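# Slide the sliding door fully open without slamming it

## Task

Push the sliding door open to the end of its travel and let it rest there by itself, not held by the robot. Do not slam it open or shut. The coffee table must still be standing upright at the finish. The robot must not topple over or be left leaning.

## Robot and tools

Robot: TidyBot++, a wheeled base (0.54 m long, 0.50 m wide, 0.38 m tall) on four powered casters. It carries one seven-joint arm with a two-finger gripper. The shoulder sits 0.12 m ahead of the base centre and 0.68 m above the floor. The arm starts folded with the hand pointing down, reaching up to 0.08 m past the base front. Cameras: base_camera (fixed on the base, looking forward) and wrist_camera (looks along the hand).

Frames: base frame has its origin on the floor below the base centre, x forward, y left, z up. hand_pose is reported in it: the point halfway between the finger pads, with its z axis along the fingers and its y axis the closing direction. The odometry frame is the base frame as it was at the scene's start. base_odometry heading is positive to the left, from -3.142 to 3.142. It counts wheel rotation, so slip looks like travel, and it drifts a few cm and degrees over many moves.

execute_actions(actions, cameras): actions is a list holding one action or nothing. An empty list just reports state and images. An action may contain "base", "joints", or both, plus optional "speeds". Motions in one action start together.
- base: exactly one key, each a relative offset from where the base last measured itself, never a pose. translate_m is straight travel in metres, forward positive, -2 to 2. strafe_m is sideways travel in metres, left positive, -2 to 2. rotate_rad is an on-the-spot turn in radians, counter-clockwise seen from above positive, -6.3 to 6.3.
- joints: absolute target angles by name, one number each, all for the single arm. joint_1_rad: any angle, turns the whole arm about vertical, positive clockwise from above (opposite to rotate_rad). joint_2_rad: shoulder, -2.249 to 2.249. joint_3_rad: any angle, upper-arm twist. joint_4_rad: elbow, -2.579 to 2.579. joint_5_rad: any angle, forearm twist. joint_6_rad: wrist, -2.099 to 2.099. joint_7_rad: any angle, hand twist; hand down, positive is counter-clockwise from above, and at 1.57 the fingers open toward robot left/right. gripper_pos: 0 (open, about 85 mm gap) to 1 (closed, squeezing about 100 N per finger). Unbounded joints go the short way; turn farther in steps under half a turn. Joints left out may keep driving to older targets.
- speeds: caps for this action only. translate_m and strafe_m 0.05 to 0.5 m/s, rotate_rad 0.1 to 1.57 rad/s (the top value is the default). A base move needing over 8.667 s is refused; no action runs over 15 s. Unknown keys or out-of-range numbers refuse the whole call.
- cameras: list of "base_camera", "wrist_camera" or "all"; omitted or null means all, [] means none.

Arm geometry: upper arm 0.42 m, forearm 0.31 m, hand 0.31 m. With joint_1_rad 0, joint_3_rad 3.14 and joint_5_rad 0 the arm stays in the base's x-z plane. Tilts from vertical (forward positive): upper arm = joint_2_rad, forearm = joint_2_rad - joint_4_rad, hand = that minus joint_6_rad. Forward reach from the shoulder is the sum of length times sine; height above it, the sum of length times cosine. A down-pointing hand can reach at most about 0.94 m high, only close in.

wait(seconds): 0 to 10 s, commands nothing, returns state and images. zoom_image(camera, region): enlarges [x0, y0, x1, y1] pixels (max 504 x 504) of that camera's most recent full image. read_manual(section): licence texts only. finished_scene(scene): ends scene 1 for good and reports success; call it only once the door stays open by itself and the robot is not holding it.

Result lines: base_status and joint_status say how each motion ended. "done" for the base means wheels turned the commanded amount, even with slip or blocking. "off_target": stopped away from target, may still push. "contact_stop"/"time_out": target dropped, holding in place. "joint command not followed" with "cause:" means self-collision check withheld all arm targets (later listed as "not_followed"); the base is not checked. on_its_own lists uncommanded motion. motor_effort gives percent of max per motor, bracket = peak of last action. base_tilt in degrees, forward/right positive, about 1 degree bias. "ARM HIT" signals a hard self or base collision. MOTOR HOT warns from 60 °C; OVER-TEMPERATURE FAULT at 75 °C lets the arm sag, with joints marked "limit_stop_at_motor_heat" (resend targets). A torque-sensor overload (joints 1-4 at 104.5 N m, 5-7 at 51.3) freezes the arm 10 s and skips the rest of the call; the base keeps going.

Accuracy: friction leaves joints slightly off; to correct, send each joint its last command plus (wanted minus read). hand_pose may be 1-2 cm off; trust the images. Loads make the arm sag.

Cautions: push the door gently with low base speeds so it does not slam at either end, and stop before it bounces. Do not keep driving while the arm is snagged about 0.8 m or higher, and avoid big sideways forces on a raised hand, or the robot may tip; retract the arm or back off to level it. A blocked base pushes hard until time-out. Keep clear of the coffee table. The robot holds its last command while you think, and something may occasionally nudge loose objects. Fewer, shorter motions are better.

Each tool is called after "Emit:" as name([rows], argument=value, ...), one row to a line, values as JSON.

## Session

Emit:
execute_actions(actions=[])

Scene clock: 0.00 s.
base_odometry: x=+0.000 y=+0.000 heading=+0.000 (m, m, rad; odometry frame)
base_tilt: forward=+0.6 right=+0.2 (deg)
base_status: not commanded
joint_positions: joint_1_rad=-0.050 joint_2_rad=-0.325 joint_3_rad=+3.138 joint_4_rad=-2.541 joint_5_rad=-0.047 joint_6_rad=-0.846 joint_7_rad=+1.539 gripper_pos=+0.000
joint_status: not commanded
motor_effort: joint_1_rad=+1 joint_2_rad=-2 joint_3_rad=+1 joint_4_rad=+16 joint_5_rad=+1 joint_6_rad=+1 joint_7_rad=-1 (%)
hand_pose: x=+0.2599 y=+0.0196 z=+0.5814 quat_wxyz=(-0.019, +0.999, -0.005, +0.039) (m; base frame)
pictures: base_camera, wrist_camera
Images, in order (width x height): base_camera 644x364, wrist_camera 644x476.

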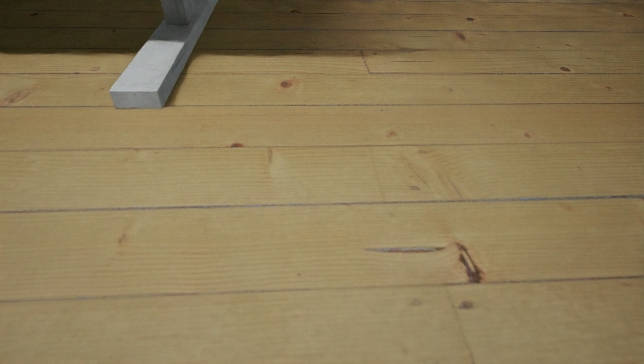

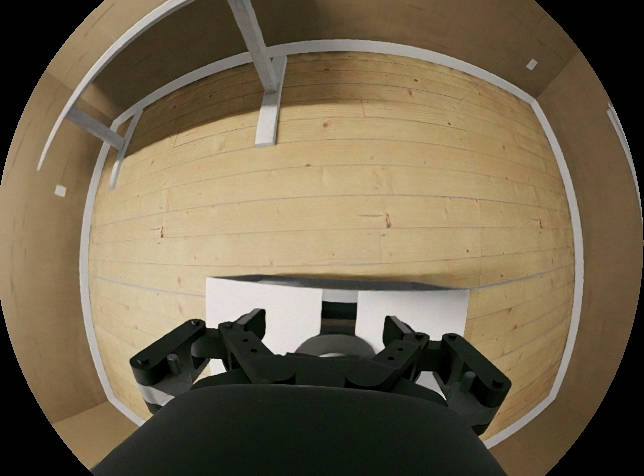

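Emit:
execute_actions([
  {"joints":{"joint_6_rad":0.5,"joint_7_rad":0.0},"base":{"rotate_rad":-1.2}},
])

Scene clock: 5.90 s.
base_odometry: x=+0.000 y=+0.000 heading=-1.200 (m, m, rad; odometry frame)
base_tilt: forward=+0.6 right=+0.2 (deg)
base_status: done
joint_positions: joint_1_rad=-0.050 joint_2_rad=-0.325 joint_3_rad=+3.138 joint_4_rad=-2.540 joint_5_rad=-0.047 joint_6_rad=+0.490 joint_7_rad=+0.030 gripper_pos=+0.000
joint_status: all done
motor_effort: joint_1_rad=+1(2) joint_2_rad=-6(7) joint_3_rad=+1(1) joint_4_rad=+22(23) joint_5_rad=+1(1) joint_6_rad=+9(9) joint_7_rad=-1(1) (%)
hand_pose: x=+0.5432 y=+0.0170 z=+0.8437 quat_wxyz=(-0.468, +0.543, -0.531, +0.451) (m; base frame)
pictures: base_camera, wrist_camera
camera_calibration (this result's frames):
wrist_camera: T_world_to_cam=[[-0.101186, -0.038207, -0.994134, 0.89558], [-0.00860703, 0.999259, -0.0375279, 0.0761845], [0.99483, 0.00475923, -0.10144, -0.316532], [0, 0, 0, 1]] pos_world=[0.406171, -0.0404042, 0.861076]
Images, in order (width x height): base_camera 644x364, wrist_camera 644x476.

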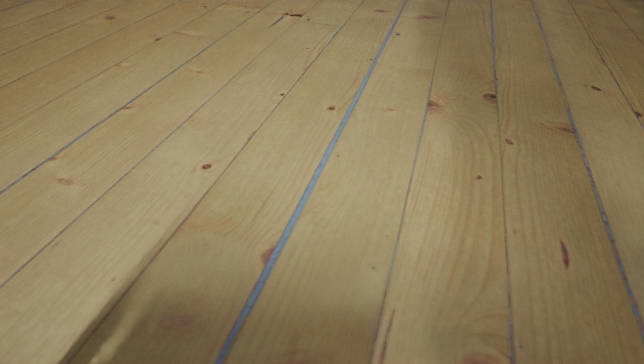

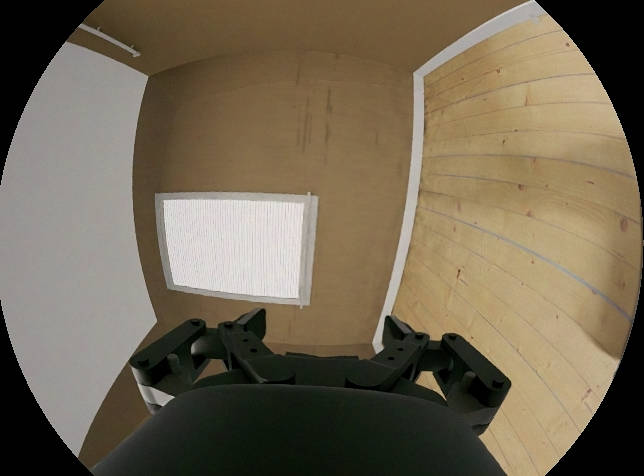

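Emit:
execute_actions([
  {"joints":{"joint_7_rad":1.57},"base":{"rotate_rad":-1.3}},
], cameras=["wrist_camera"])

Emit:
execute_actions([
  {"base":{"rotate_rad":-1.6}},
], cameras=["wrist_camera"])

Scene clock: 13.70 s.
base_odometry: x=+0.000 y=+0.000 heading=-2.499 (m, m, rad; odometry frame)
base_tilt: forward=+0.5 right=+0.2 (deg)
base_status: done
joint_positions: joint_1_rad=-0.049 joint_2_rad=-0.325 joint_3_rad=+3.138 joint_4_rad=-2.540 joint_5_rad=-0.047 joint_6_rad=+0.490 joint_7_rad=+1.540 gripper_pos=+0.000
joint_status: all done
motor_effort: joint_1_rad=+1(2) joint_2_rad=-6(7) joint_3_rad=+1(3) joint_4_rad=+23(22) joint_5_rad=+1(1) joint_6_rad=+9(9) joint_7_rad=-1(0) (%)
hand_pose: x=+0.5432 y=+0.0169 z=+0.8437 quat_wxyz=(-0.032, +0.759, -0.014, +0.650) (m; base frame)
pictures: wrist_camera
camera_calibration (this result's frames):
wrist_camera: T_world_to_cam=[[0.0773723, -0.99643, -0.0337811, 0.00452703], [-0.128092, 0.023667, -0.99148, 0.962485], [0.98874, 0.0810402, -0.125804, -0.293959], [0, 0, 0, 1]] pos_world=[0.413585, 0.00555422, 0.917457]
Images, in order (width x height): wrist_camera 644x476.

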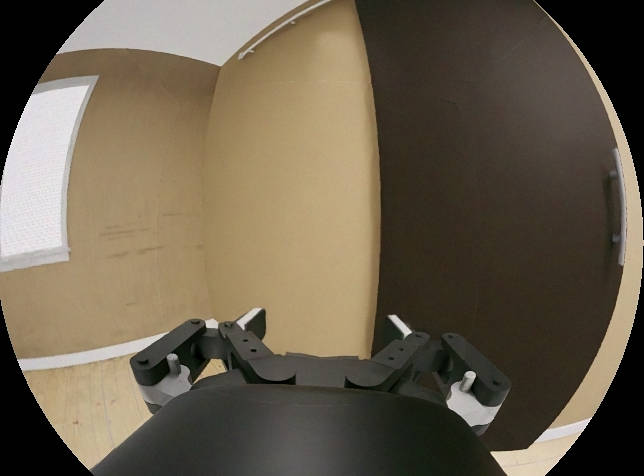

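Scene clock: 16.00 s.
base_odometry: x=+0.000 y=+0.000 heading=+2.185 (m, m, rad; odometry frame)
base_tilt: forward=+0.5 right=+0.2 (deg)
base_status: done
joint_positions: joint_1_rad=-0.049 joint_2_rad=-0.325 joint_3_rad=+3.138 joint_4_rad=-2.540 joint_5_rad=-0.047 joint_6_rad=+0.490 joint_7_rad=+1.540 gripper_pos=+0.000
joint_status: not commanded
motor_effort: joint_1_rad=+1(2) joint_2_rad=-6(7) joint_3_rad=+0(1) joint_4_rad=+23(23) joint_5_rad=+1(1) joint_6_rad=+9(9) joint_7_rad=-1(1) (%)
hand_pose: x=+0.5432 y=+0.0169 z=+0.8437 quat_wxyz=(-0.032, +0.759, -0.014, +0.650) (m; base frame)
pictures: wrist_camera
camera_calibration (this result's frames):
wrist_camera: T_world_to_cam=[[0.0772703, -0.996438, -0.0337813, 0.0045394], [-0.12809, 0.0236803, -0.99148, 0.962485], [0.988748, 0.080939, -0.125804, -0.29396], [0, 0, 0, 1]] pos_world=[0.413586, 0.00552406, 0.917457]
Images, in order (width x height): wrist_camera 644x476.

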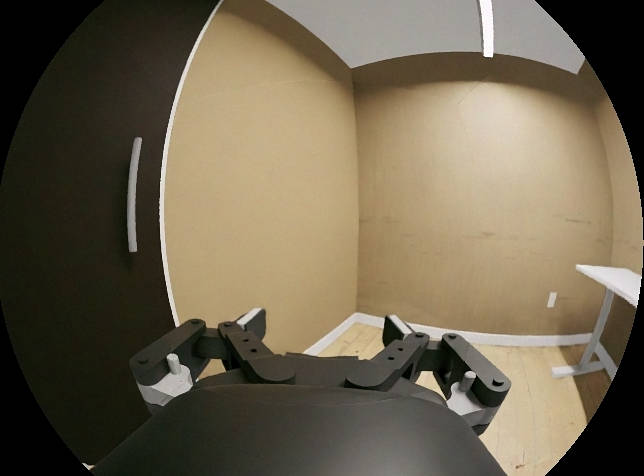

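Emit:
execute_actions([
  {"base":{"rotate_rad":0.957}},
])

Scene clock: 22.50 s.
base_odometry: x=+0.000 y=+0.000 heading=+3.141 (m, m, rad; odometry frame)
base_tilt: forward=+0.6 right=+0.2 (deg)
base_status: done
joint_positions: joint_1_rad=-0.050 joint_2_rad=-0.325 joint_3_rad=+3.138 joint_4_rad=-2.540 joint_5_rad=-0.047 joint_6_rad=+0.490 joint_7_rad=+1.540 gripper_pos=+0.000
joint_status: not commanded
motor_effort: joint_1_rad=+1(2) joint_2_rad=-6(7) joint_3_rad=+0(2) joint_4_rad=+23(23) joint_5_rad=+1(2) joint_6_rad=+9(9) joint_7_rad=+0(1) (%)
hand_pose: x=+0.5432 y=+0.0172 z=+0.8437 quat_wxyz=(-0.032, +0.760, -0.014, +0.650) (m; base frame)
pictures: base_camera, wrist_camera
camera_calibration (this result's frames):
wrist_camera: T_world_to_cam=[[0.0780097, -0.99638, -0.0337812, 0.0044513], [-0.128107, 0.0235852, -0.99148, 0.962487], [0.988688, 0.0816726, -0.125804, -0.293952], [0, 0, 0, 1]] pos_world=[0.413582, 0.00574262, 0.917457]
Images, in order (width x height): base_camera 644x364, wrist_camera 644x476.

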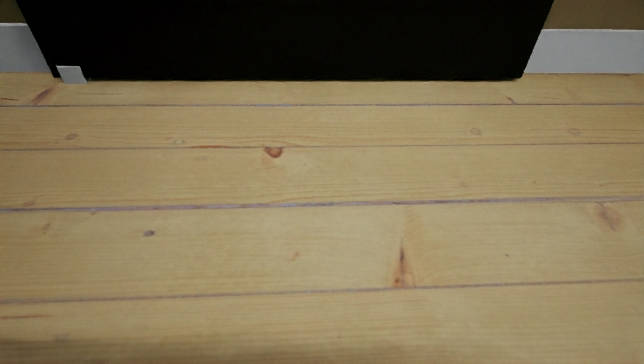

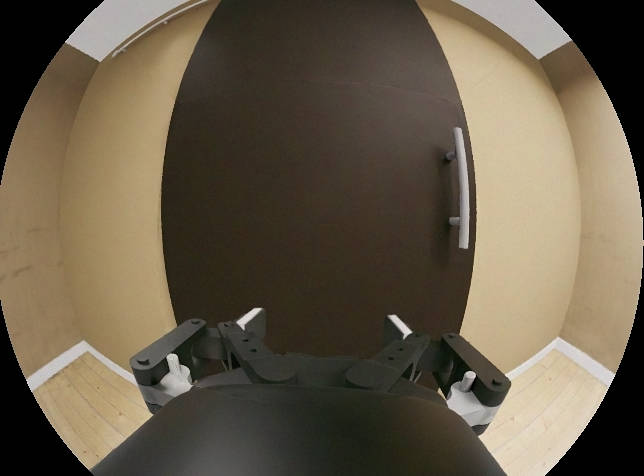

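Emit:
zoom_image(camera="base_camera", region=[0, 30, 160, 120])

Region (0, 30, 160, 120) of base_camera's 644x364 image, scaled by 3.150; it fills the top 284 rows of this view, and the rest is white.

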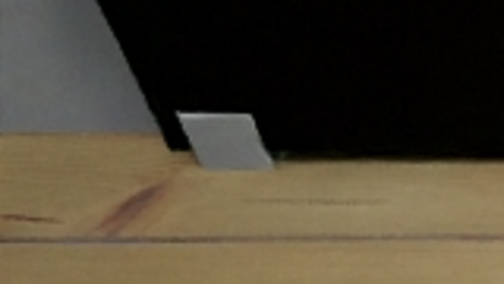

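Emit:
execute_actions([
  {"base":{"strafe_m":-0.38},"joints":{"joint_1_rad":0.0,"joint_2_rad":0.0,"joint_4_rad":-2.1,"joint_6_rad":0.53}},
])

Scene clock: 39.23 s.
base_odometry: x=+0.000 y=+0.380 heading=-3.142 (m, m, rad; odometry frame)
base_tilt: forward=+0.6 right=+0.3 (deg)
base_status: done
joint_positions: joint_1_rad=-0.006 joint_2_rad=-0.011 joint_3_rad=+3.138 joint_4_rad=-2.111 joint_5_rad=-0.047 joint_6_rad=+0.500 joint_7_rad=+1.540 gripper_pos=+0.000
joint_status: all done
motor_effort: joint_1_rad=+1(1) joint_2_rad=-18(19) joint_3_rad=-1(1) joint_4_rad=+24(24) joint_5_rad=+1(1) joint_6_rad=+9(10) joint_7_rad=-1(1) (%)
hand_pose: x=+0.6969 y=-0.0005 z=+0.9345 quat_wxyz=(-0.020, +0.717, -0.030, +0.696) (m; base frame)
pictures: base_camera, wrist_camera
camera_calibration (this result's frames):
wrist_camera: T_world_to_cam=[[0.0377182, -0.998803, -0.0311424, 0.00356544], [-0.00271387, 0.0310621, -0.999514, 0.992706], [0.999285, 0.0377844, -0.00153902, -0.556638], [0, 0, 0, 1]] pos_world=[0.5588, -0.0062421, 0.991477]
Images, in order (width x height): base_camera 644x364, wrist_camera 644x476.

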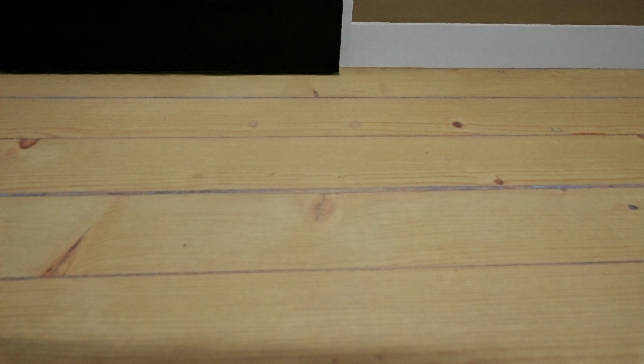

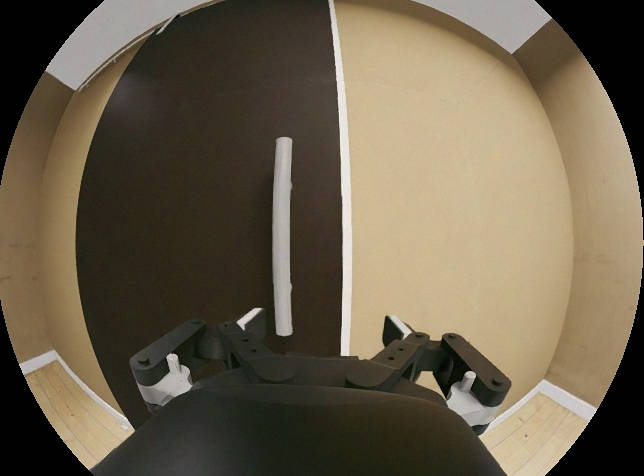

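Emit:
execute_actions([
  {"base":{"strafe_m":0.065},"joints":{"joint_2_rad":-0.03,"joint_4_rad":-2.08,"joint_6_rad":0.5}},
])

Emit:
execute_actions([
  {"base":{"translate_m":0.08},"speeds":{"translate_m":0.1}},
])

Scene clock: 45.13 s.
base_odometry: x=+0.000 y=+0.315 heading=-3.142 (m, m, rad; odometry frame)
base_tilt: forward=+0.6 right=+0.3 (deg)
base_status: done
joint_positions: joint_1_rad=-0.005 joint_2_rad=-0.022 joint_3_rad=+3.138 joint_4_rad=-2.091 joint_5_rad=-0.047 joint_6_rad=+0.500 joint_7_rad=+1.540 gripper_pos=+0.000
joint_status: all done
motor_effort: joint_1_rad=+1(4) joint_2_rad=-18(21) joint_3_rad=-1(3) joint_4_rad=+24(24) joint_5_rad=+1(1) joint_6_rad=+9(10) joint_7_rad=-1(0) (%)
hand_pose: x=+0.6971 y=-0.0012 z=+0.9528 quat_wxyz=(-0.020, +0.706, -0.031, +0.707) (m; base frame)
pictures: base_camera, wrist_camera
camera_calibration (this result's frames):
wrist_camera: T_world_to_cam=[[0.0373905, -0.998845, -0.0301878, 0.00271142], [0.0287166, 0.0312704, -0.999098, 0.988709], [0.998888, 0.0364899, 0.0298526, -0.586413], [0, 0, 0, 1]] pos_world=[0.557267, -0.00681093, 1.00541]
Images, in order (width x height): base_camera 644x364, wrist_camera 644x476.

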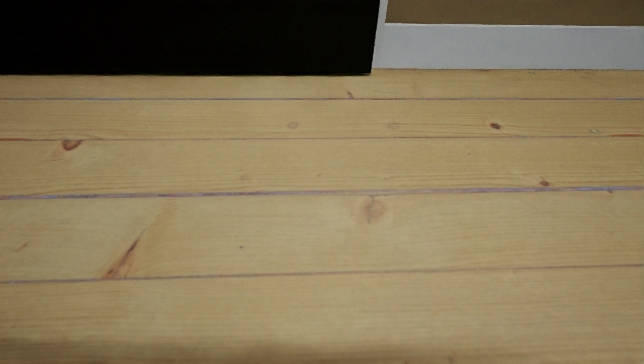

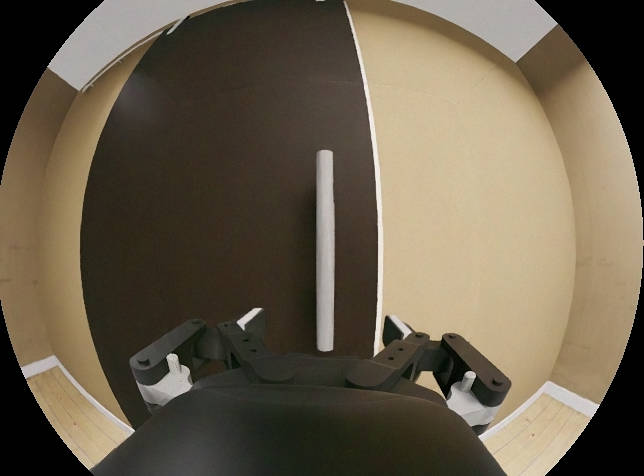

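Scene clock: 46.50 s.
base_odometry: x=-0.081 y=+0.315 heading=+3.141 (m, m, rad; odometry frame)
base_tilt: forward=+0.5 right=+0.3 (deg)
base_status: done
joint_positions: joint_1_rad=-0.005 joint_2_rad=-0.025 joint_3_rad=+3.138 joint_4_rad=-2.090 joint_5_rad=-0.047 joint_6_rad=+0.500 joint_7_rad=+1.540 gripper_pos=+0.000
joint_status: not commanded
motor_effort: joint_1_rad=+1(1) joint_2_rad=-18(21) joint_3_rad=+0(0) joint_4_rad=+25(26) joint_5_rad=+1(1) joint_6_rad=+9(10) joint_7_rad=-1(1) (%)
hand_pose: x=+0.6964 y=-0.0012 z=+0.9552 quat_wxyz=(-0.020, +0.704, -0.031, +0.709) (m; base frame)
pictures: base_camera, wrist_camera
camera_calibration (this result's frames):
wrist_camera: T_world_to_cam=[[0.0375174, -0.998844, -0.0300515, 0.00259202], [0.0329324, 0.0312922, -0.998968, 0.988116], [0.998753, 0.036489, 0.0340683, -0.58966], [0, 0, 0, 1]] pos_world=[0.556287, -0.00681522, 1.00726]
Images, in order (width x height): base_camera 644x364, wrist_camera 644x476.

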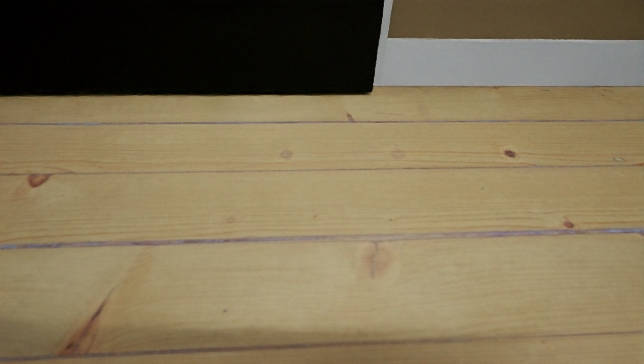

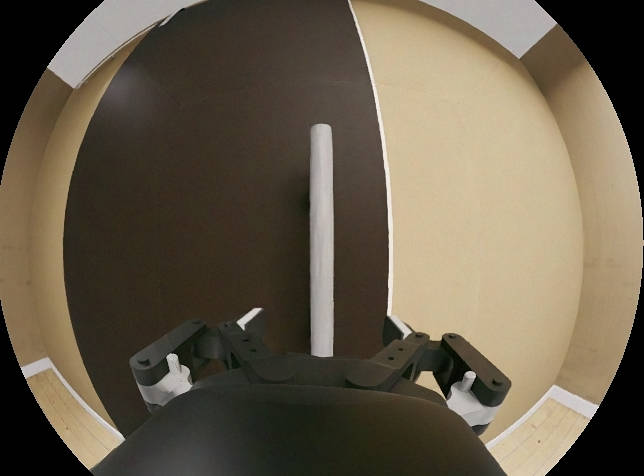

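Emit:
execute_actions([
  {"base":{"translate_m":0.08},"speeds":{"translate_m":0.1}},
])

Scene clock: 53.43 s.
base_odometry: x=-0.161 y=+0.315 heading=+3.141 (m, m, rad; odometry frame)
base_tilt: forward=+0.6 right=+0.2 (deg)
base_status: done
joint_positions: joint_1_rad=-0.005 joint_2_rad=-0.028 joint_3_rad=+3.138 joint_4_rad=-2.089 joint_5_rad=-0.047 joint_6_rad=+0.500 joint_7_rad=+1.540 gripper_pos=+0.000
joint_status: not commanded
motor_effort: joint_1_rad=+1(0) joint_2_rad=-18(21) joint_3_rad=+0(1) joint_4_rad=+24(25) joint_5_rad=+1(1) joint_6_rad=+9(10) joint_7_rad=-1(1) (%)
hand_pose: x=+0.6959 y=-0.0012 z=+0.9567 quat_wxyz=(-0.020, +0.704, -0.031, +0.710) (m; base frame)
pictures: base_camera, wrist_camera
camera_calibration (this result's frames):
wrist_camera: T_world_to_cam=[[0.0375962, -0.998844, -0.0299667, 0.0025189], [0.0355503, 0.0313058, -0.998877, 0.987741], [0.99866, 0.0364887, 0.0366861, -0.591638], [0, 0, 0, 1]] pos_world=[0.555637, -0.00681793, 1.00841]
Images, in order (width x height): base_camera 644x364, wrist_camera 644x476.

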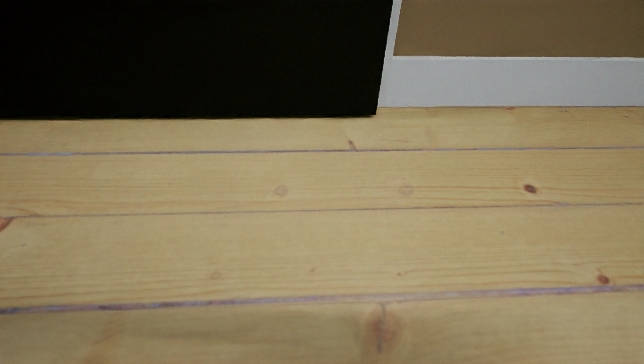

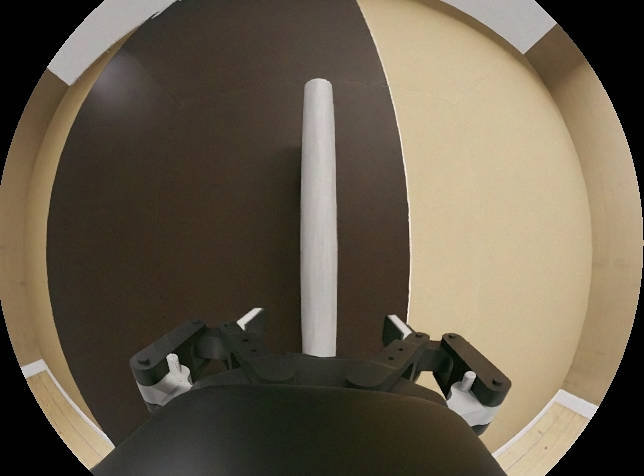

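Emit:
execute_actions([
  {"base":{"translate_m":0.025},"speeds":{"translate_m":0.05}},
], cameras=[])

Emit:
execute_actions([
  {"joints":{"gripper_pos":1.0}},
], cameras=["wrist_camera"])

Emit:
execute_actions([
  {"base":{"strafe_m":0.2},"speeds":{"strafe_m":0.05}},
])

Scene clock: 59.20 s.
base_odometry: x=-0.186 y=+0.315 heading=+3.141 (m, m, rad; odometry frame)
base_tilt: forward=+0.6 right=+0.3 (deg)
base_status: done
joint_positions: joint_1_rad=-0.005 joint_2_rad=-0.028 joint_3_rad=+3.138 joint_4_rad=-2.089 joint_5_rad=-0.047 joint_6_rad=+0.500 joint_7_rad=+1.540 gripper_pos=+0.000
joint_status: not commanded
motor_effort: joint_1_rad=+1(0) joint_2_rad=-18(21) joint_3_rad=+0(1) joint_4_rad=+24(26) joint_5_rad=+1(1) joint_6_rad=+9(10) joint_7_rad=-1(0) (%)
hand_pose: x=+0.6958 y=-0.0012 z=+0.9570 quat_wxyz=(-0.020, +0.703, -0.031, +0.710) (m; base frame)
pictures: none
No camera images: the call's "cameras" was empty. Leave "cameras" out to get every camera's image.

Scene clock: 60.30 s.
base_odometry: x=-0.186 y=+0.315 heading=+3.141 (m, m, rad; odometry frame)
base_tilt: forward=+0.6 right=+0.3 (deg)
base_status: not commanded
joint_positions: joint_1_rad=-0.008 joint_2_rad=-0.029 joint_3_rad=+3.136 joint_4_rad=-2.090 joint_5_rad=-0.045 joint_6_rad=+0.500 joint_7_rad=+1.540 gripper_pos=+0.742
joint_status: gripper_pos off_target (ended at +0.742, target +1.000)
motor_effort: joint_1_rad=+2(8) joint_2_rad=-18(19) joint_3_rad=+2(7) joint_4_rad=+26(29) joint_5_rad=-2(3) joint_6_rad=+10(12) joint_7_rad=-4(4) (%)
hand_pose: x=+0.6953 y=+0.0024 z=+0.9573 quat_wxyz=(-0.022, +0.703, -0.028, +0.710) (m; base frame)
pictures: wrist_camera
camera_calibration (this result's frames):
wrist_camera: T_world_to_cam=[[0.0441719, -0.998631, -0.0280347, -0.000279376], [0.0362912, 0.0296476, -0.998901, 0.987707], [0.998365, 0.0431059, 0.0375511, -0.591923], [0, 0, 0, 1]] pos_world=[0.555122, -0.00404672, 1.00884]
Images, in order (width x height): wrist_camera 644x476.

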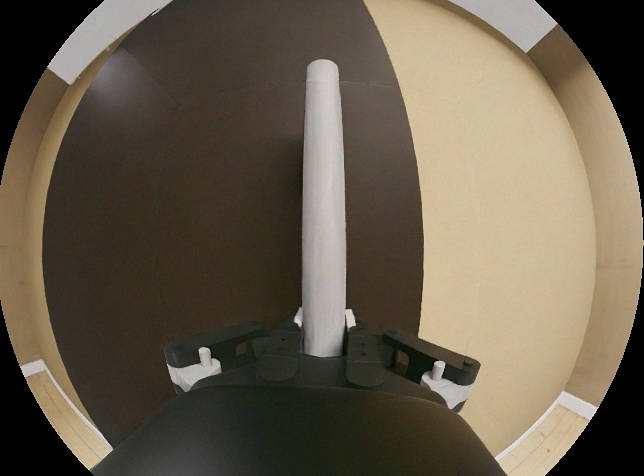

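Scene clock: 64.80 s.
base_odometry: x=-0.186 y=+0.115 heading=+3.141 (m, m, rad; odometry frame)
base_tilt: forward=+0.6 right=+0.2 (deg)
base_status: done
joint_positions: joint_1_rad=+0.026 joint_2_rad=-0.057 joint_3_rad=+3.153 joint_4_rad=-2.118 joint_5_rad=-0.045 joint_6_rad=+0.500 joint_7_rad=+1.542 gripper_pos=+0.742
joint_status: not commanded
motor_effort: joint_1_rad=-4(8) joint_2_rad=-8(19) joint_3_rad=-4(8) joint_4_rad=+34(35) joint_5_rad=+0(2) joint_6_rad=+12(12) joint_7_rad=-4(4) (%)
hand_pose: x=+0.6833 y=-0.0266 z=+0.9568 quat_wxyz=(-0.004, +0.702, -0.045, +0.710) (m; base frame)
pictures: base_camera, wrist_camera
camera_calibration (this result's frames):
wrist_camera: T_world_to_cam=[[-0.00645398, -0.999607, -0.0272633, 0.00512982], [0.037697, 0.0270012, -0.998924, 0.98751], [0.999268, -0.00747478, 0.037508, -0.580515], [0, 0, 0, 1]] pos_world=[0.542897, -0.0258754, 1.00836]
Images, in order (width x height): base_camera 644x364, wrist_camera 644x476.

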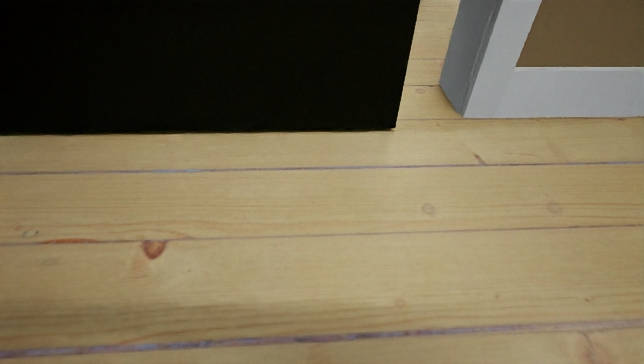

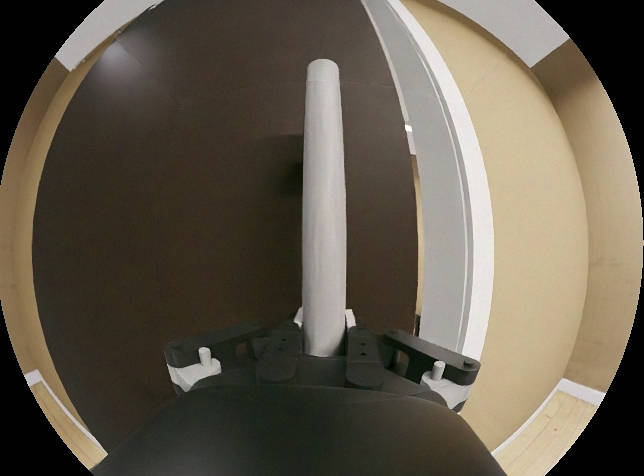

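Emit:
execute_actions([
  {"base":{"strafe_m":0.35},"speeds":{"strafe_m":0.07}},
])

Scene clock: 74.30 s.
base_odometry: x=-0.186 y=-0.234 heading=+3.141 (m, m, rad; odometry frame)
base_tilt: forward=+0.6 right=+0.2 (deg)
base_status: done
joint_positions: joint_1_rad=+0.082 joint_2_rad=-0.095 joint_3_rad=+3.207 joint_4_rad=-2.154 joint_5_rad=-0.053 joint_6_rad=+0.500 joint_7_rad=+1.546 gripper_pos=+0.742
joint_status: not commanded
motor_effort: joint_1_rad=-15(20) joint_2_rad=-1(14) joint_3_rad=-14(19) joint_4_rad=+41(43) joint_5_rad=+4(6) joint_6_rad=+12(13) joint_7_rad=-5(5) (%)
hand_pose: x=+0.6616 y=-0.0892 z=+0.9566 quat_wxyz=(+0.034, +0.698, -0.088, +0.710) (m; base frame)
pictures: base_camera, wrist_camera
camera_calibration (this result's frames):
wrist_camera: T_world_to_cam=[[-0.120333, -0.99212, -0.0348882, 0.0257486], [0.0432503, 0.0298709, -0.998618, 0.986086], [0.991791, -0.121676, 0.039315, -0.566317], [0, 0, 0, 1]] pos_world=[0.522118, -0.0728165, 1.00789]
Images, in order (width x height): base_camera 644x364, wrist_camera 644x476.

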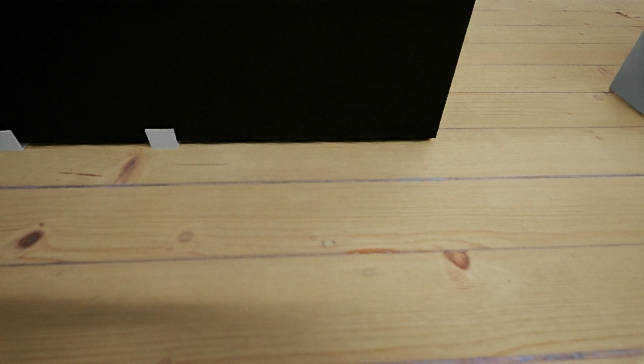

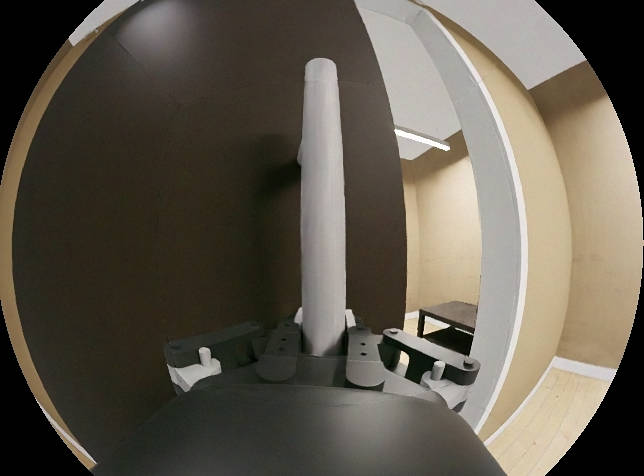

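Emit:
execute_actions([
  {"base":{"translate_m":-0.04},"speeds":{"translate_m":0.05}},
], cameras=[])

Emit:
execute_actions([
  {"base":{"strafe_m":0.25},"speeds":{"strafe_m":0.07}},
])

Scene clock: 80.73 s.
base_odometry: x=-0.146 y=-0.235 heading=+3.141 (m, m, rad; odometry frame)
base_tilt: forward=+0.6 right=+0.3 (deg)
base_status: done
joint_positions: joint_1_rad=+0.028 joint_2_rad=-0.020 joint_3_rad=+3.177 joint_4_rad=-2.081 joint_5_rad=-0.053 joint_6_rad=+0.500 joint_7_rad=+1.546 gripper_pos=+0.743
joint_status: not commanded
motor_effort: joint_1_rad=-2(14) joint_2_rad=-20(25) joint_3_rad=-2(13) joint_4_rad=+26(40) joint_5_rad=+0(4) joint_6_rad=+11(12) joint_7_rad=-4(5) (%)
hand_pose: x=+0.6980 y=-0.0431 z=+0.9571 quat_wxyz=(+0.006, +0.702, -0.056, +0.710) (m; base frame)
pictures: none
No camera images: the call's "cameras" was empty. Leave "cameras" out to get every camera's image.

Scene clock: 84.90 s.
base_odometry: x=-0.146 y=-0.485 heading=+3.141 (m, m, rad; odometry frame)
base_tilt: forward=+0.6 right=+0.3 (deg)
base_status: done
joint_positions: joint_1_rad=+0.049 joint_2_rad=-0.067 joint_3_rad=+3.179 joint_4_rad=-2.128 joint_5_rad=-0.053 joint_6_rad=+0.500 joint_7_rad=+1.546 gripper_pos=+0.743
joint_status: not commanded
motor_effort: joint_1_rad=-9(14) joint_2_rad=-7(20) joint_3_rad=-8(13) joint_4_rad=+36(38) joint_5_rad=+2(4) joint_6_rad=+12(12) joint_7_rad=-5(5) (%)
hand_pose: x=+0.6771 y=-0.0559 z=+0.9567 quat_wxyz=(+0.014, +0.701, -0.065, +0.710) (m; base frame)
pictures: base_camera, wrist_camera
camera_calibration (this result's frames):
wrist_camera: T_world_to_cam=[[-0.0596863, -0.997728, -0.0312318, 0.0157564], [0.0397485, 0.0288872, -0.998792, 0.987065], [0.997425, -0.0608556, 0.037934, -0.576702], [0, 0, 0, 1]] pos_world=[0.536923, -0.0478885, 1.00824]
Images, in order (width x height): base_camera 644x364, wrist_camera 644x476.

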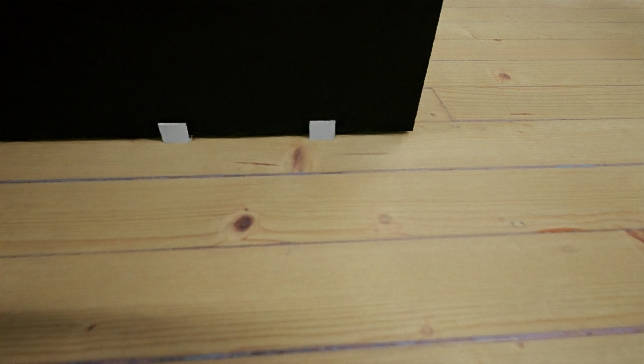

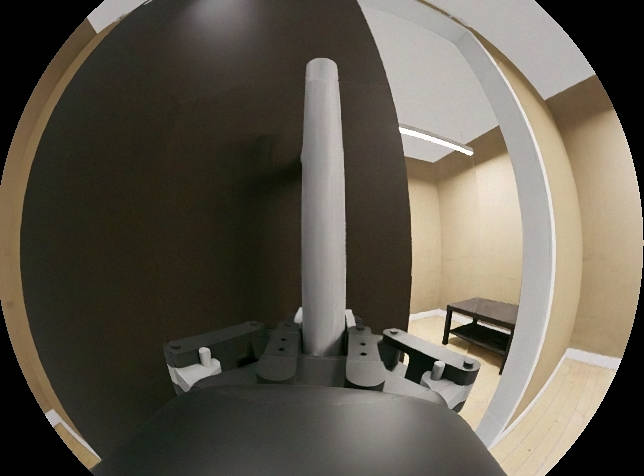

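Emit:
execute_actions([
  {"base":{"strafe_m":0.07},"speeds":{"strafe_m":0.05}},
], cameras=["base_camera"])

Emit:
execute_actions([
  {"base":{"strafe_m":0.06},"speeds":{"strafe_m":0.05}},
], cameras=["base_camera"])

Scene clock: 101.97 s.
base_odometry: x=-0.146 y=-0.554 heading=+3.141 (m, m, rad; odometry frame)
base_tilt: forward=+0.5 right=+0.3 (deg)
base_status: done
joint_positions: joint_1_rad=+0.061 joint_2_rad=-0.078 joint_3_rad=+3.187 joint_4_rad=-2.137 joint_5_rad=-0.053 joint_6_rad=+0.500 joint_7_rad=+1.546 gripper_pos=+0.743
joint_status: not commanded
motor_effort: joint_1_rad=-11(15) joint_2_rad=-5(12) joint_3_rad=-10(15) joint_4_rad=+38(39) joint_5_rad=+2(4) joint_6_rad=+12(13) joint_7_rad=-5(5) (%)
hand_pose: x=+0.6717 y=-0.0668 z=+0.9567 quat_wxyz=(+0.020, +0.700, -0.073, +0.710) (m; base frame)
pictures: base_camera
Images, in order (width x height): base_camera 644x364.

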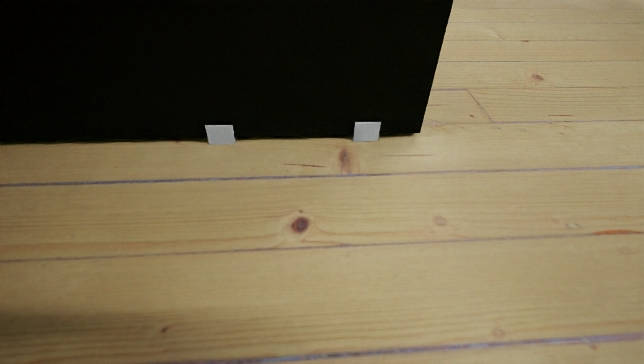

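Scene clock: 103.67 s.
base_odometry: x=-0.146 y=-0.614 heading=+3.141 (m, m, rad; odometry frame)
base_tilt: forward=+0.5 right=+0.2 (deg)
base_status: done
joint_positions: joint_1_rad=+0.072 joint_2_rad=-0.085 joint_3_rad=+3.196 joint_4_rad=-2.145 joint_5_rad=-0.053 joint_6_rad=+0.500 joint_7_rad=+1.546 gripper_pos=+0.743
joint_status: not commanded
motor_effort: joint_1_rad=-13(17) joint_2_rad=-4(9) joint_3_rad=-11(16) joint_4_rad=+39(39) joint_5_rad=+3(5) joint_6_rad=+12(13) joint_7_rad=-5(5) (%)
hand_pose: x=+0.6673 y=-0.0772 z=+0.9566 quat_wxyz=(+0.027, +0.699, -0.080, +0.710) (m; base frame)
pictures: base_camera
Images, in order (width x height): base_camera 644x364.

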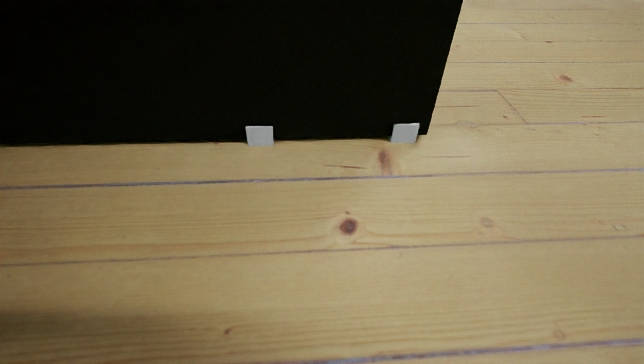

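Still moving; continue.

Emit:
execute_actions([
  {"base":{"strafe_m":0.06},"speeds":{"strafe_m":0.05}},
])

Emit:
execute_actions([
  {"base":{"strafe_m":0.05},"speeds":{"strafe_m":0.05}},
])

Scene clock: 110.07 s.
base_odometry: x=-0.146 y=-0.674 heading=+3.141 (m, m, rad; odometry frame)
base_tilt: forward=+0.6 right=+0.2 (deg)
base_status: done
joint_positions: joint_1_rad=+0.083 joint_2_rad=-0.091 joint_3_rad=+3.206 joint_4_rad=-2.150 joint_5_rad=-0.054 joint_6_rad=+0.500 joint_7_rad=+1.546 gripper_pos=+0.743
joint_status: not commanded
motor_effort: joint_1_rad=-16(19) joint_2_rad=-2(8) joint_3_rad=-15(19) joint_4_rad=+41(41) joint_5_rad=+5(6) joint_6_rad=+12(13) joint_7_rad=-5(5) (%)
hand_pose: x=+0.6633 y=-0.0890 z=+0.9566 quat_wxyz=(+0.034, +0.698, -0.088, +0.710) (m; base frame)
pictures: base_camera, wrist_camera
camera_calibration (this result's frames):
wrist_camera: T_world_to_cam=[[-0.120071, -0.992141, -0.0352147, 0.0261955], [0.0431448, 0.0302229, -0.998612, 0.986168], [0.991827, -0.121423, 0.0391768, -0.567829], [0, 0, 0, 1]] pos_world=[0.523786, -0.0727629, 1.00797]
Images, in order (width x height): base_camera 644x364, wrist_camera 644x476.

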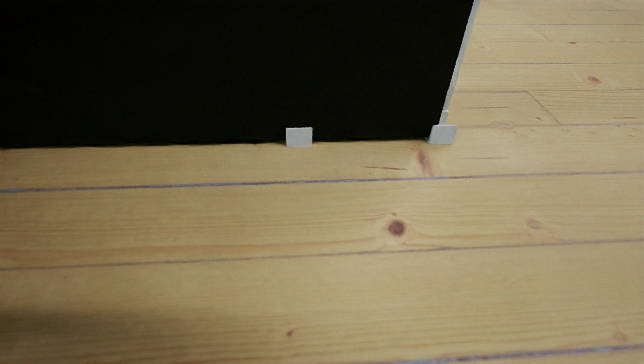

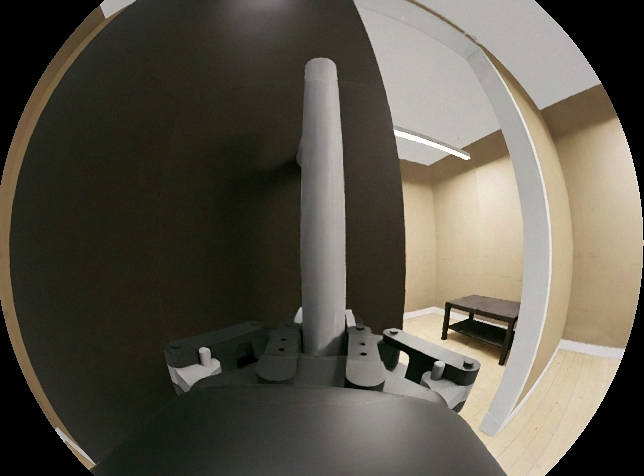

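Scene clock: 111.57 s.
base_odometry: x=-0.146 y=-0.724 heading=+3.141 (m, m, rad; odometry frame)
base_tilt: forward=+0.5 right=+0.2 (deg)
base_status: done
joint_positions: joint_1_rad=+0.092 joint_2_rad=-0.096 joint_3_rad=+3.214 joint_4_rad=-2.154 joint_5_rad=-0.057 joint_6_rad=+0.500 joint_7_rad=+1.547 gripper_pos=+0.743
joint_status: not commanded
motor_effort: joint_1_rad=-17(21) joint_2_rad=-2(8) joint_3_rad=-16(20) joint_4_rad=+41(43) joint_5_rad=+5(6) joint_6_rad=+13(13) joint_7_rad=-5(5) (%)
hand_pose: x=+0.6598 y=-0.0988 z=+0.9567 quat_wxyz=(+0.039, +0.697, -0.096, +0.710) (m; base frame)
pictures: base_camera, wrist_camera
camera_calibration (this result's frames):
wrist_camera: T_world_to_cam=[[-0.138411, -0.989627, -0.0384899, 0.0316171], [0.0446798, 0.0325848, -0.99847, 0.985772], [0.989366, -0.139919, 0.0397062, -0.566215], [0, 0, 0, 1]] pos_world=[0.520526, -0.0800564, 1.00796]
Images, in order (width x height): base_camera 644x364, wrist_camera 644x476.

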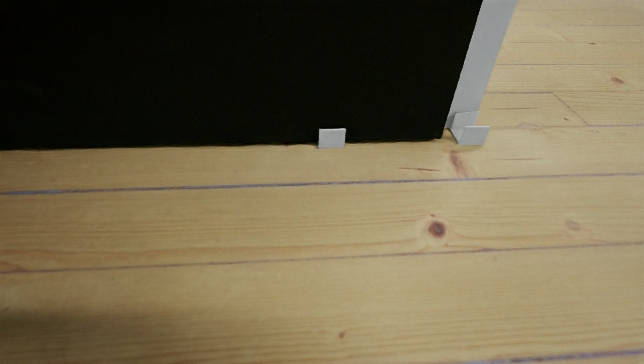

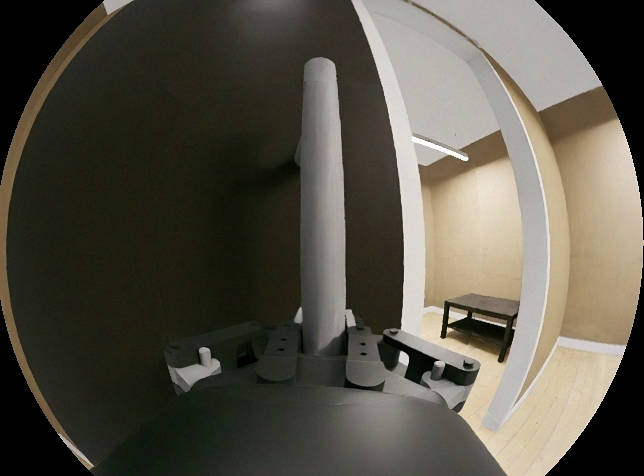

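Emit:
execute_actions([
  {"base":{"translate_m":-0.03},"speeds":{"translate_m":0.05}},
], cameras=[])

Emit:
execute_actions([
  {"base":{"strafe_m":0.08},"speeds":{"strafe_m":0.05}},
])

Emit:
execute_actions([
  {"base":{"strafe_m":0.06},"speeds":{"strafe_m":0.05}},
])

Scene clock: 116.57 s.
base_odometry: x=-0.116 y=-0.724 heading=+3.141 (m, m, rad; odometry frame)
base_tilt: forward=+0.6 right=+0.2 (deg)
base_status: done
joint_positions: joint_1_rad=+0.043 joint_2_rad=-0.041 joint_3_rad=+3.189 joint_4_rad=-2.101 joint_5_rad=-0.057 joint_6_rad=+0.500 joint_7_rad=+1.547 gripper_pos=+0.743
joint_status: not commanded
motor_effort: joint_1_rad=-5(16) joint_2_rad=-16(21) joint_3_rad=-5(16) joint_4_rad=+31(39) joint_5_rad=+1(5) joint_6_rad=+12(12) joint_7_rad=-4(5) (%)
hand_pose: x=+0.6880 y=-0.0590 z=+0.9571 quat_wxyz=(+0.015, +0.701, -0.068, +0.710) (m; base frame)
pictures: none
No camera images: the call's "cameras" was empty. Leave "cameras" out to get every camera's image.

Scene clock: 118.60 s.
base_odometry: x=-0.116 y=-0.804 heading=+3.140 (m, m, rad; odometry frame)
base_tilt: forward=+0.5 right=+0.2 (deg)
base_status: done
joint_positions: joint_1_rad=+0.083 joint_2_rad=-0.041 joint_3_rad=+3.204 joint_4_rad=-2.101 joint_5_rad=-0.057 joint_6_rad=+0.500 joint_7_rad=+1.547 gripper_pos=+0.743
joint_status: not commanded
motor_effort: joint_1_rad=-15(18) joint_2_rad=-15(21) joint_3_rad=-15(17) joint_4_rad=+27(33) joint_5_rad=+4(6) joint_6_rad=+10(12) joint_7_rad=-4(5) (%)
hand_pose: x=+0.6841 y=-0.0902 z=+0.9571 quat_wxyz=(+0.034, +0.699, -0.087, +0.709) (m; base frame)
pictures: base_camera, wrist_camera
camera_calibration (this result's frames):
wrist_camera: T_world_to_cam=[[-0.11914, -0.99229, -0.034139, 0.0258525], [0.0415016, 0.0293769, -0.998706, 0.986936], [0.99201, -0.120402, 0.0376817, -0.587255], [0, 0, 0, 1]] pos_world=[0.544683, -0.0740467, 1.00867]
Images, in order (width x height): base_camera 644x364, wrist_camera 644x476.

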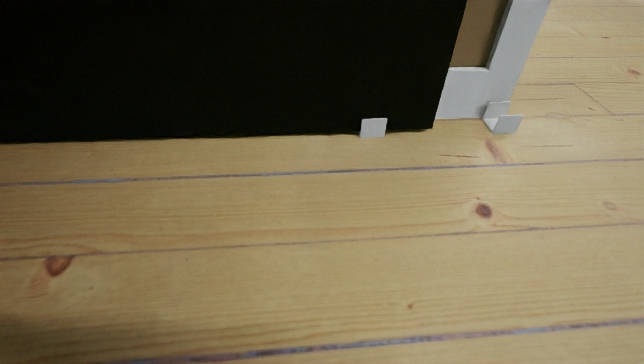

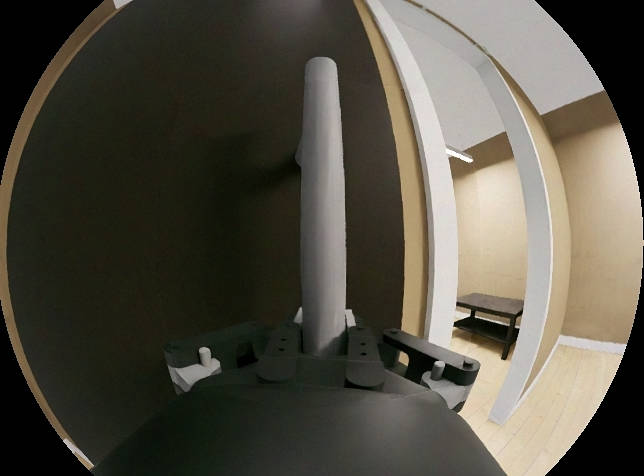

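Scene clock: 120.23 s.
base_odometry: x=-0.116 y=-0.863 heading=+3.140 (m, m, rad; odometry frame)
base_tilt: forward=+0.6 right=+0.3 (deg)
base_status: done
joint_positions: joint_1_rad=+0.135 joint_2_rad=-0.015 joint_3_rad=+3.252 joint_4_rad=-2.075 joint_5_rad=-0.068 joint_6_rad=+0.500 joint_7_rad=+1.547 gripper_pos=+0.747
joint_status: not commanded
motor_effort: joint_1_rad=-24(28) joint_2_rad=-21(25) joint_3_rad=-23(27) joint_4_rad=+22(27) joint_5_rad=+7(8) joint_6_rad=+8(10) joint_7_rad=-5(5) (%)
hand_pose: x=+0.6829 y=-0.1506 z=+0.9575 quat_wxyz=(+0.068, +0.692, -0.127, +0.707) (m; base frame)
pictures: base_camera, wrist_camera
camera_calibration (this result's frames):
wrist_camera: T_world_to_cam=[[-0.223218, -0.973815, -0.0431054, 0.0482363], [0.0468214, 0.0334587, -0.998343, 0.985757], [0.973643, -0.224866, 0.0381268, -0.596928], [0, 0, 0, 1]] pos_world=[0.545808, -0.120238, 1.00896]
Images, in order (width x height): base_camera 644x364, wrist_camera 644x476.

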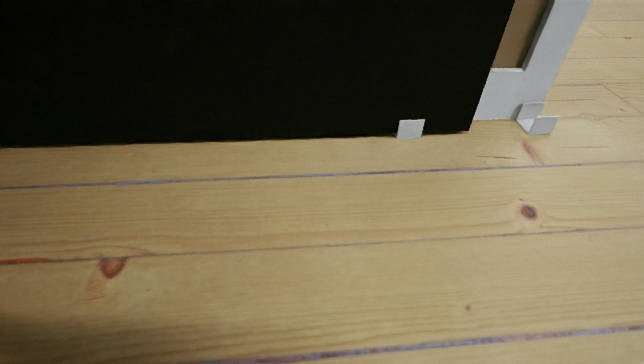

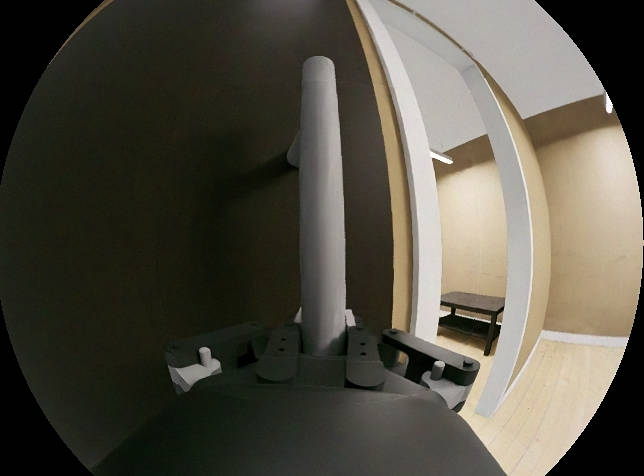

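Emit:
execute_actions([
  {"base":{"strafe_m":-0.06},"speeds":{"strafe_m":0.05}},
], cameras=["base_camera"])

Emit:
execute_actions([
  {"joints":{"gripper_pos":0}},
], cameras=[])

Emit:
execute_actions([
  {"base":{"translate_m":-0.15},"speeds":{"translate_m":0.15}},
])

Scene clock: 128.67 s.
base_odometry: x=-0.116 y=-0.803 heading=+3.140 (m, m, rad; odometry frame)
base_tilt: forward=+0.4 right=+0.2 (deg)
base_status: done
joint_positions: joint_1_rad=+0.069 joint_2_rad=-0.035 joint_3_rad=+3.213 joint_4_rad=-2.096 joint_5_rad=-0.068 joint_6_rad=+0.500 joint_7_rad=+1.547 gripper_pos=+0.750
joint_status: not commanded
motor_effort: joint_1_rad=-13(25) joint_2_rad=-14(24) joint_3_rad=-12(24) joint_4_rad=+29(32) joint_5_rad=+4(7) joint_6_rad=+10(12) joint_7_rad=-4(5) (%)
hand_pose: x=+0.6867 y=-0.0895 z=+0.9571 quat_wxyz=(+0.031, +0.698, -0.091, +0.709) (m; base frame)
pictures: base_camera
Images, in order (width x height): base_camera 644x364.

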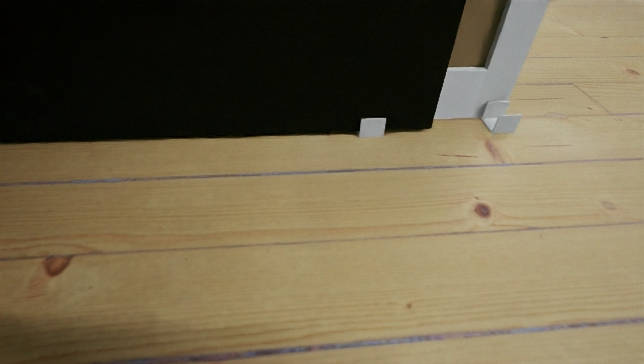

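Scene clock: 129.77 s.
base_odometry: x=-0.116 y=-0.803 heading=+3.140 (m, m, rad; odometry frame)
base_tilt: forward=+0.7 right=+0.2 (deg)
base_status: not commanded
joint_positions: joint_1_rad=+0.041 joint_2_rad=-0.028 joint_3_rad=+3.190 joint_4_rad=-2.084 joint_5_rad=-0.068 joint_6_rad=+0.500 joint_7_rad=+1.547 gripper_pos=+0.000
joint_status: all done
motor_effort: joint_1_rad=-5(13) joint_2_rad=-20(20) joint_3_rad=-5(12) joint_4_rad=+24(29) joint_5_rad=+3(5) joint_6_rad=+9(11) joint_7_rad=-1(4) (%)
hand_pose: x=+0.6938 y=-0.0607 z=+0.9596 quat_wxyz=(+0.013, +0.699, -0.073, +0.711) (m; base frame)
pictures: none
No camera images: the call's "cameras" was empty. Leave "cameras" out to get every camera's image.

Scene clock: 131.43 s.
base_odometry: x=+0.034 y=-0.804 heading=+3.140 (m, m, rad; odometry frame)
base_tilt: forward=+0.6 right=+0.2 (deg)
base_status: done
joint_positions: joint_1_rad=+0.007 joint_2_rad=-0.028 joint_3_rad=+3.157 joint_4_rad=-2.082 joint_5_rad=-0.068 joint_6_rad=+0.500 joint_7_rad=+1.547 gripper_pos=+0.000
joint_status: not commanded
motor_effort: joint_1_rad=+1(5) joint_2_rad=-18(21) joint_3_rad=+1(6) joint_4_rad=+24(25) joint_5_rad=+1(3) joint_6_rad=+9(10) joint_7_rad=-1(1) (%)
hand_pose: x=+0.6964 y=-0.0220 z=+0.9613 quat_wxyz=(-0.010, +0.700, -0.049, +0.713) (m; base frame)
pictures: base_camera, wrist_camera
camera_calibration (this result's frames):
wrist_camera: T_world_to_cam=[[-0.0023611, -0.999124, -0.0417742, 0.0210531], [0.0448692, 0.0416264, -0.998125, 0.985924], [0.99899, -0.00423105, 0.0447317, -0.6005], [0, 0, 0, 1]] pos_world=[0.555706, -0.0225465, 1.01182]
Images, in order (width x height): base_camera 644x364, wrist_camera 644x476.

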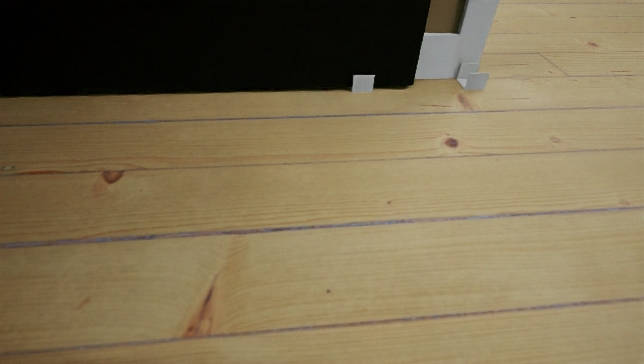

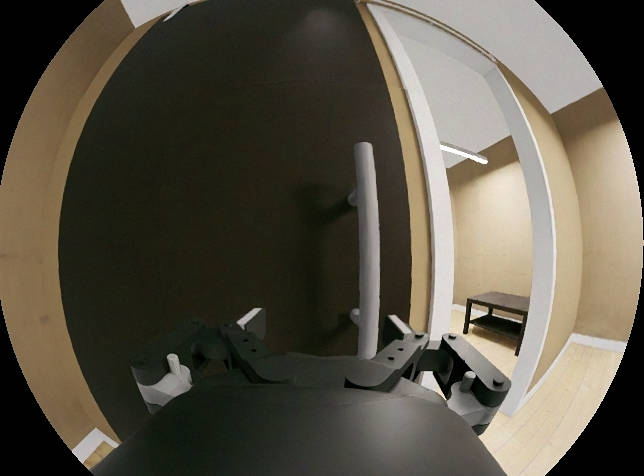

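Emit:
finished_scene(scene=1)

The scene is finished: the task was done.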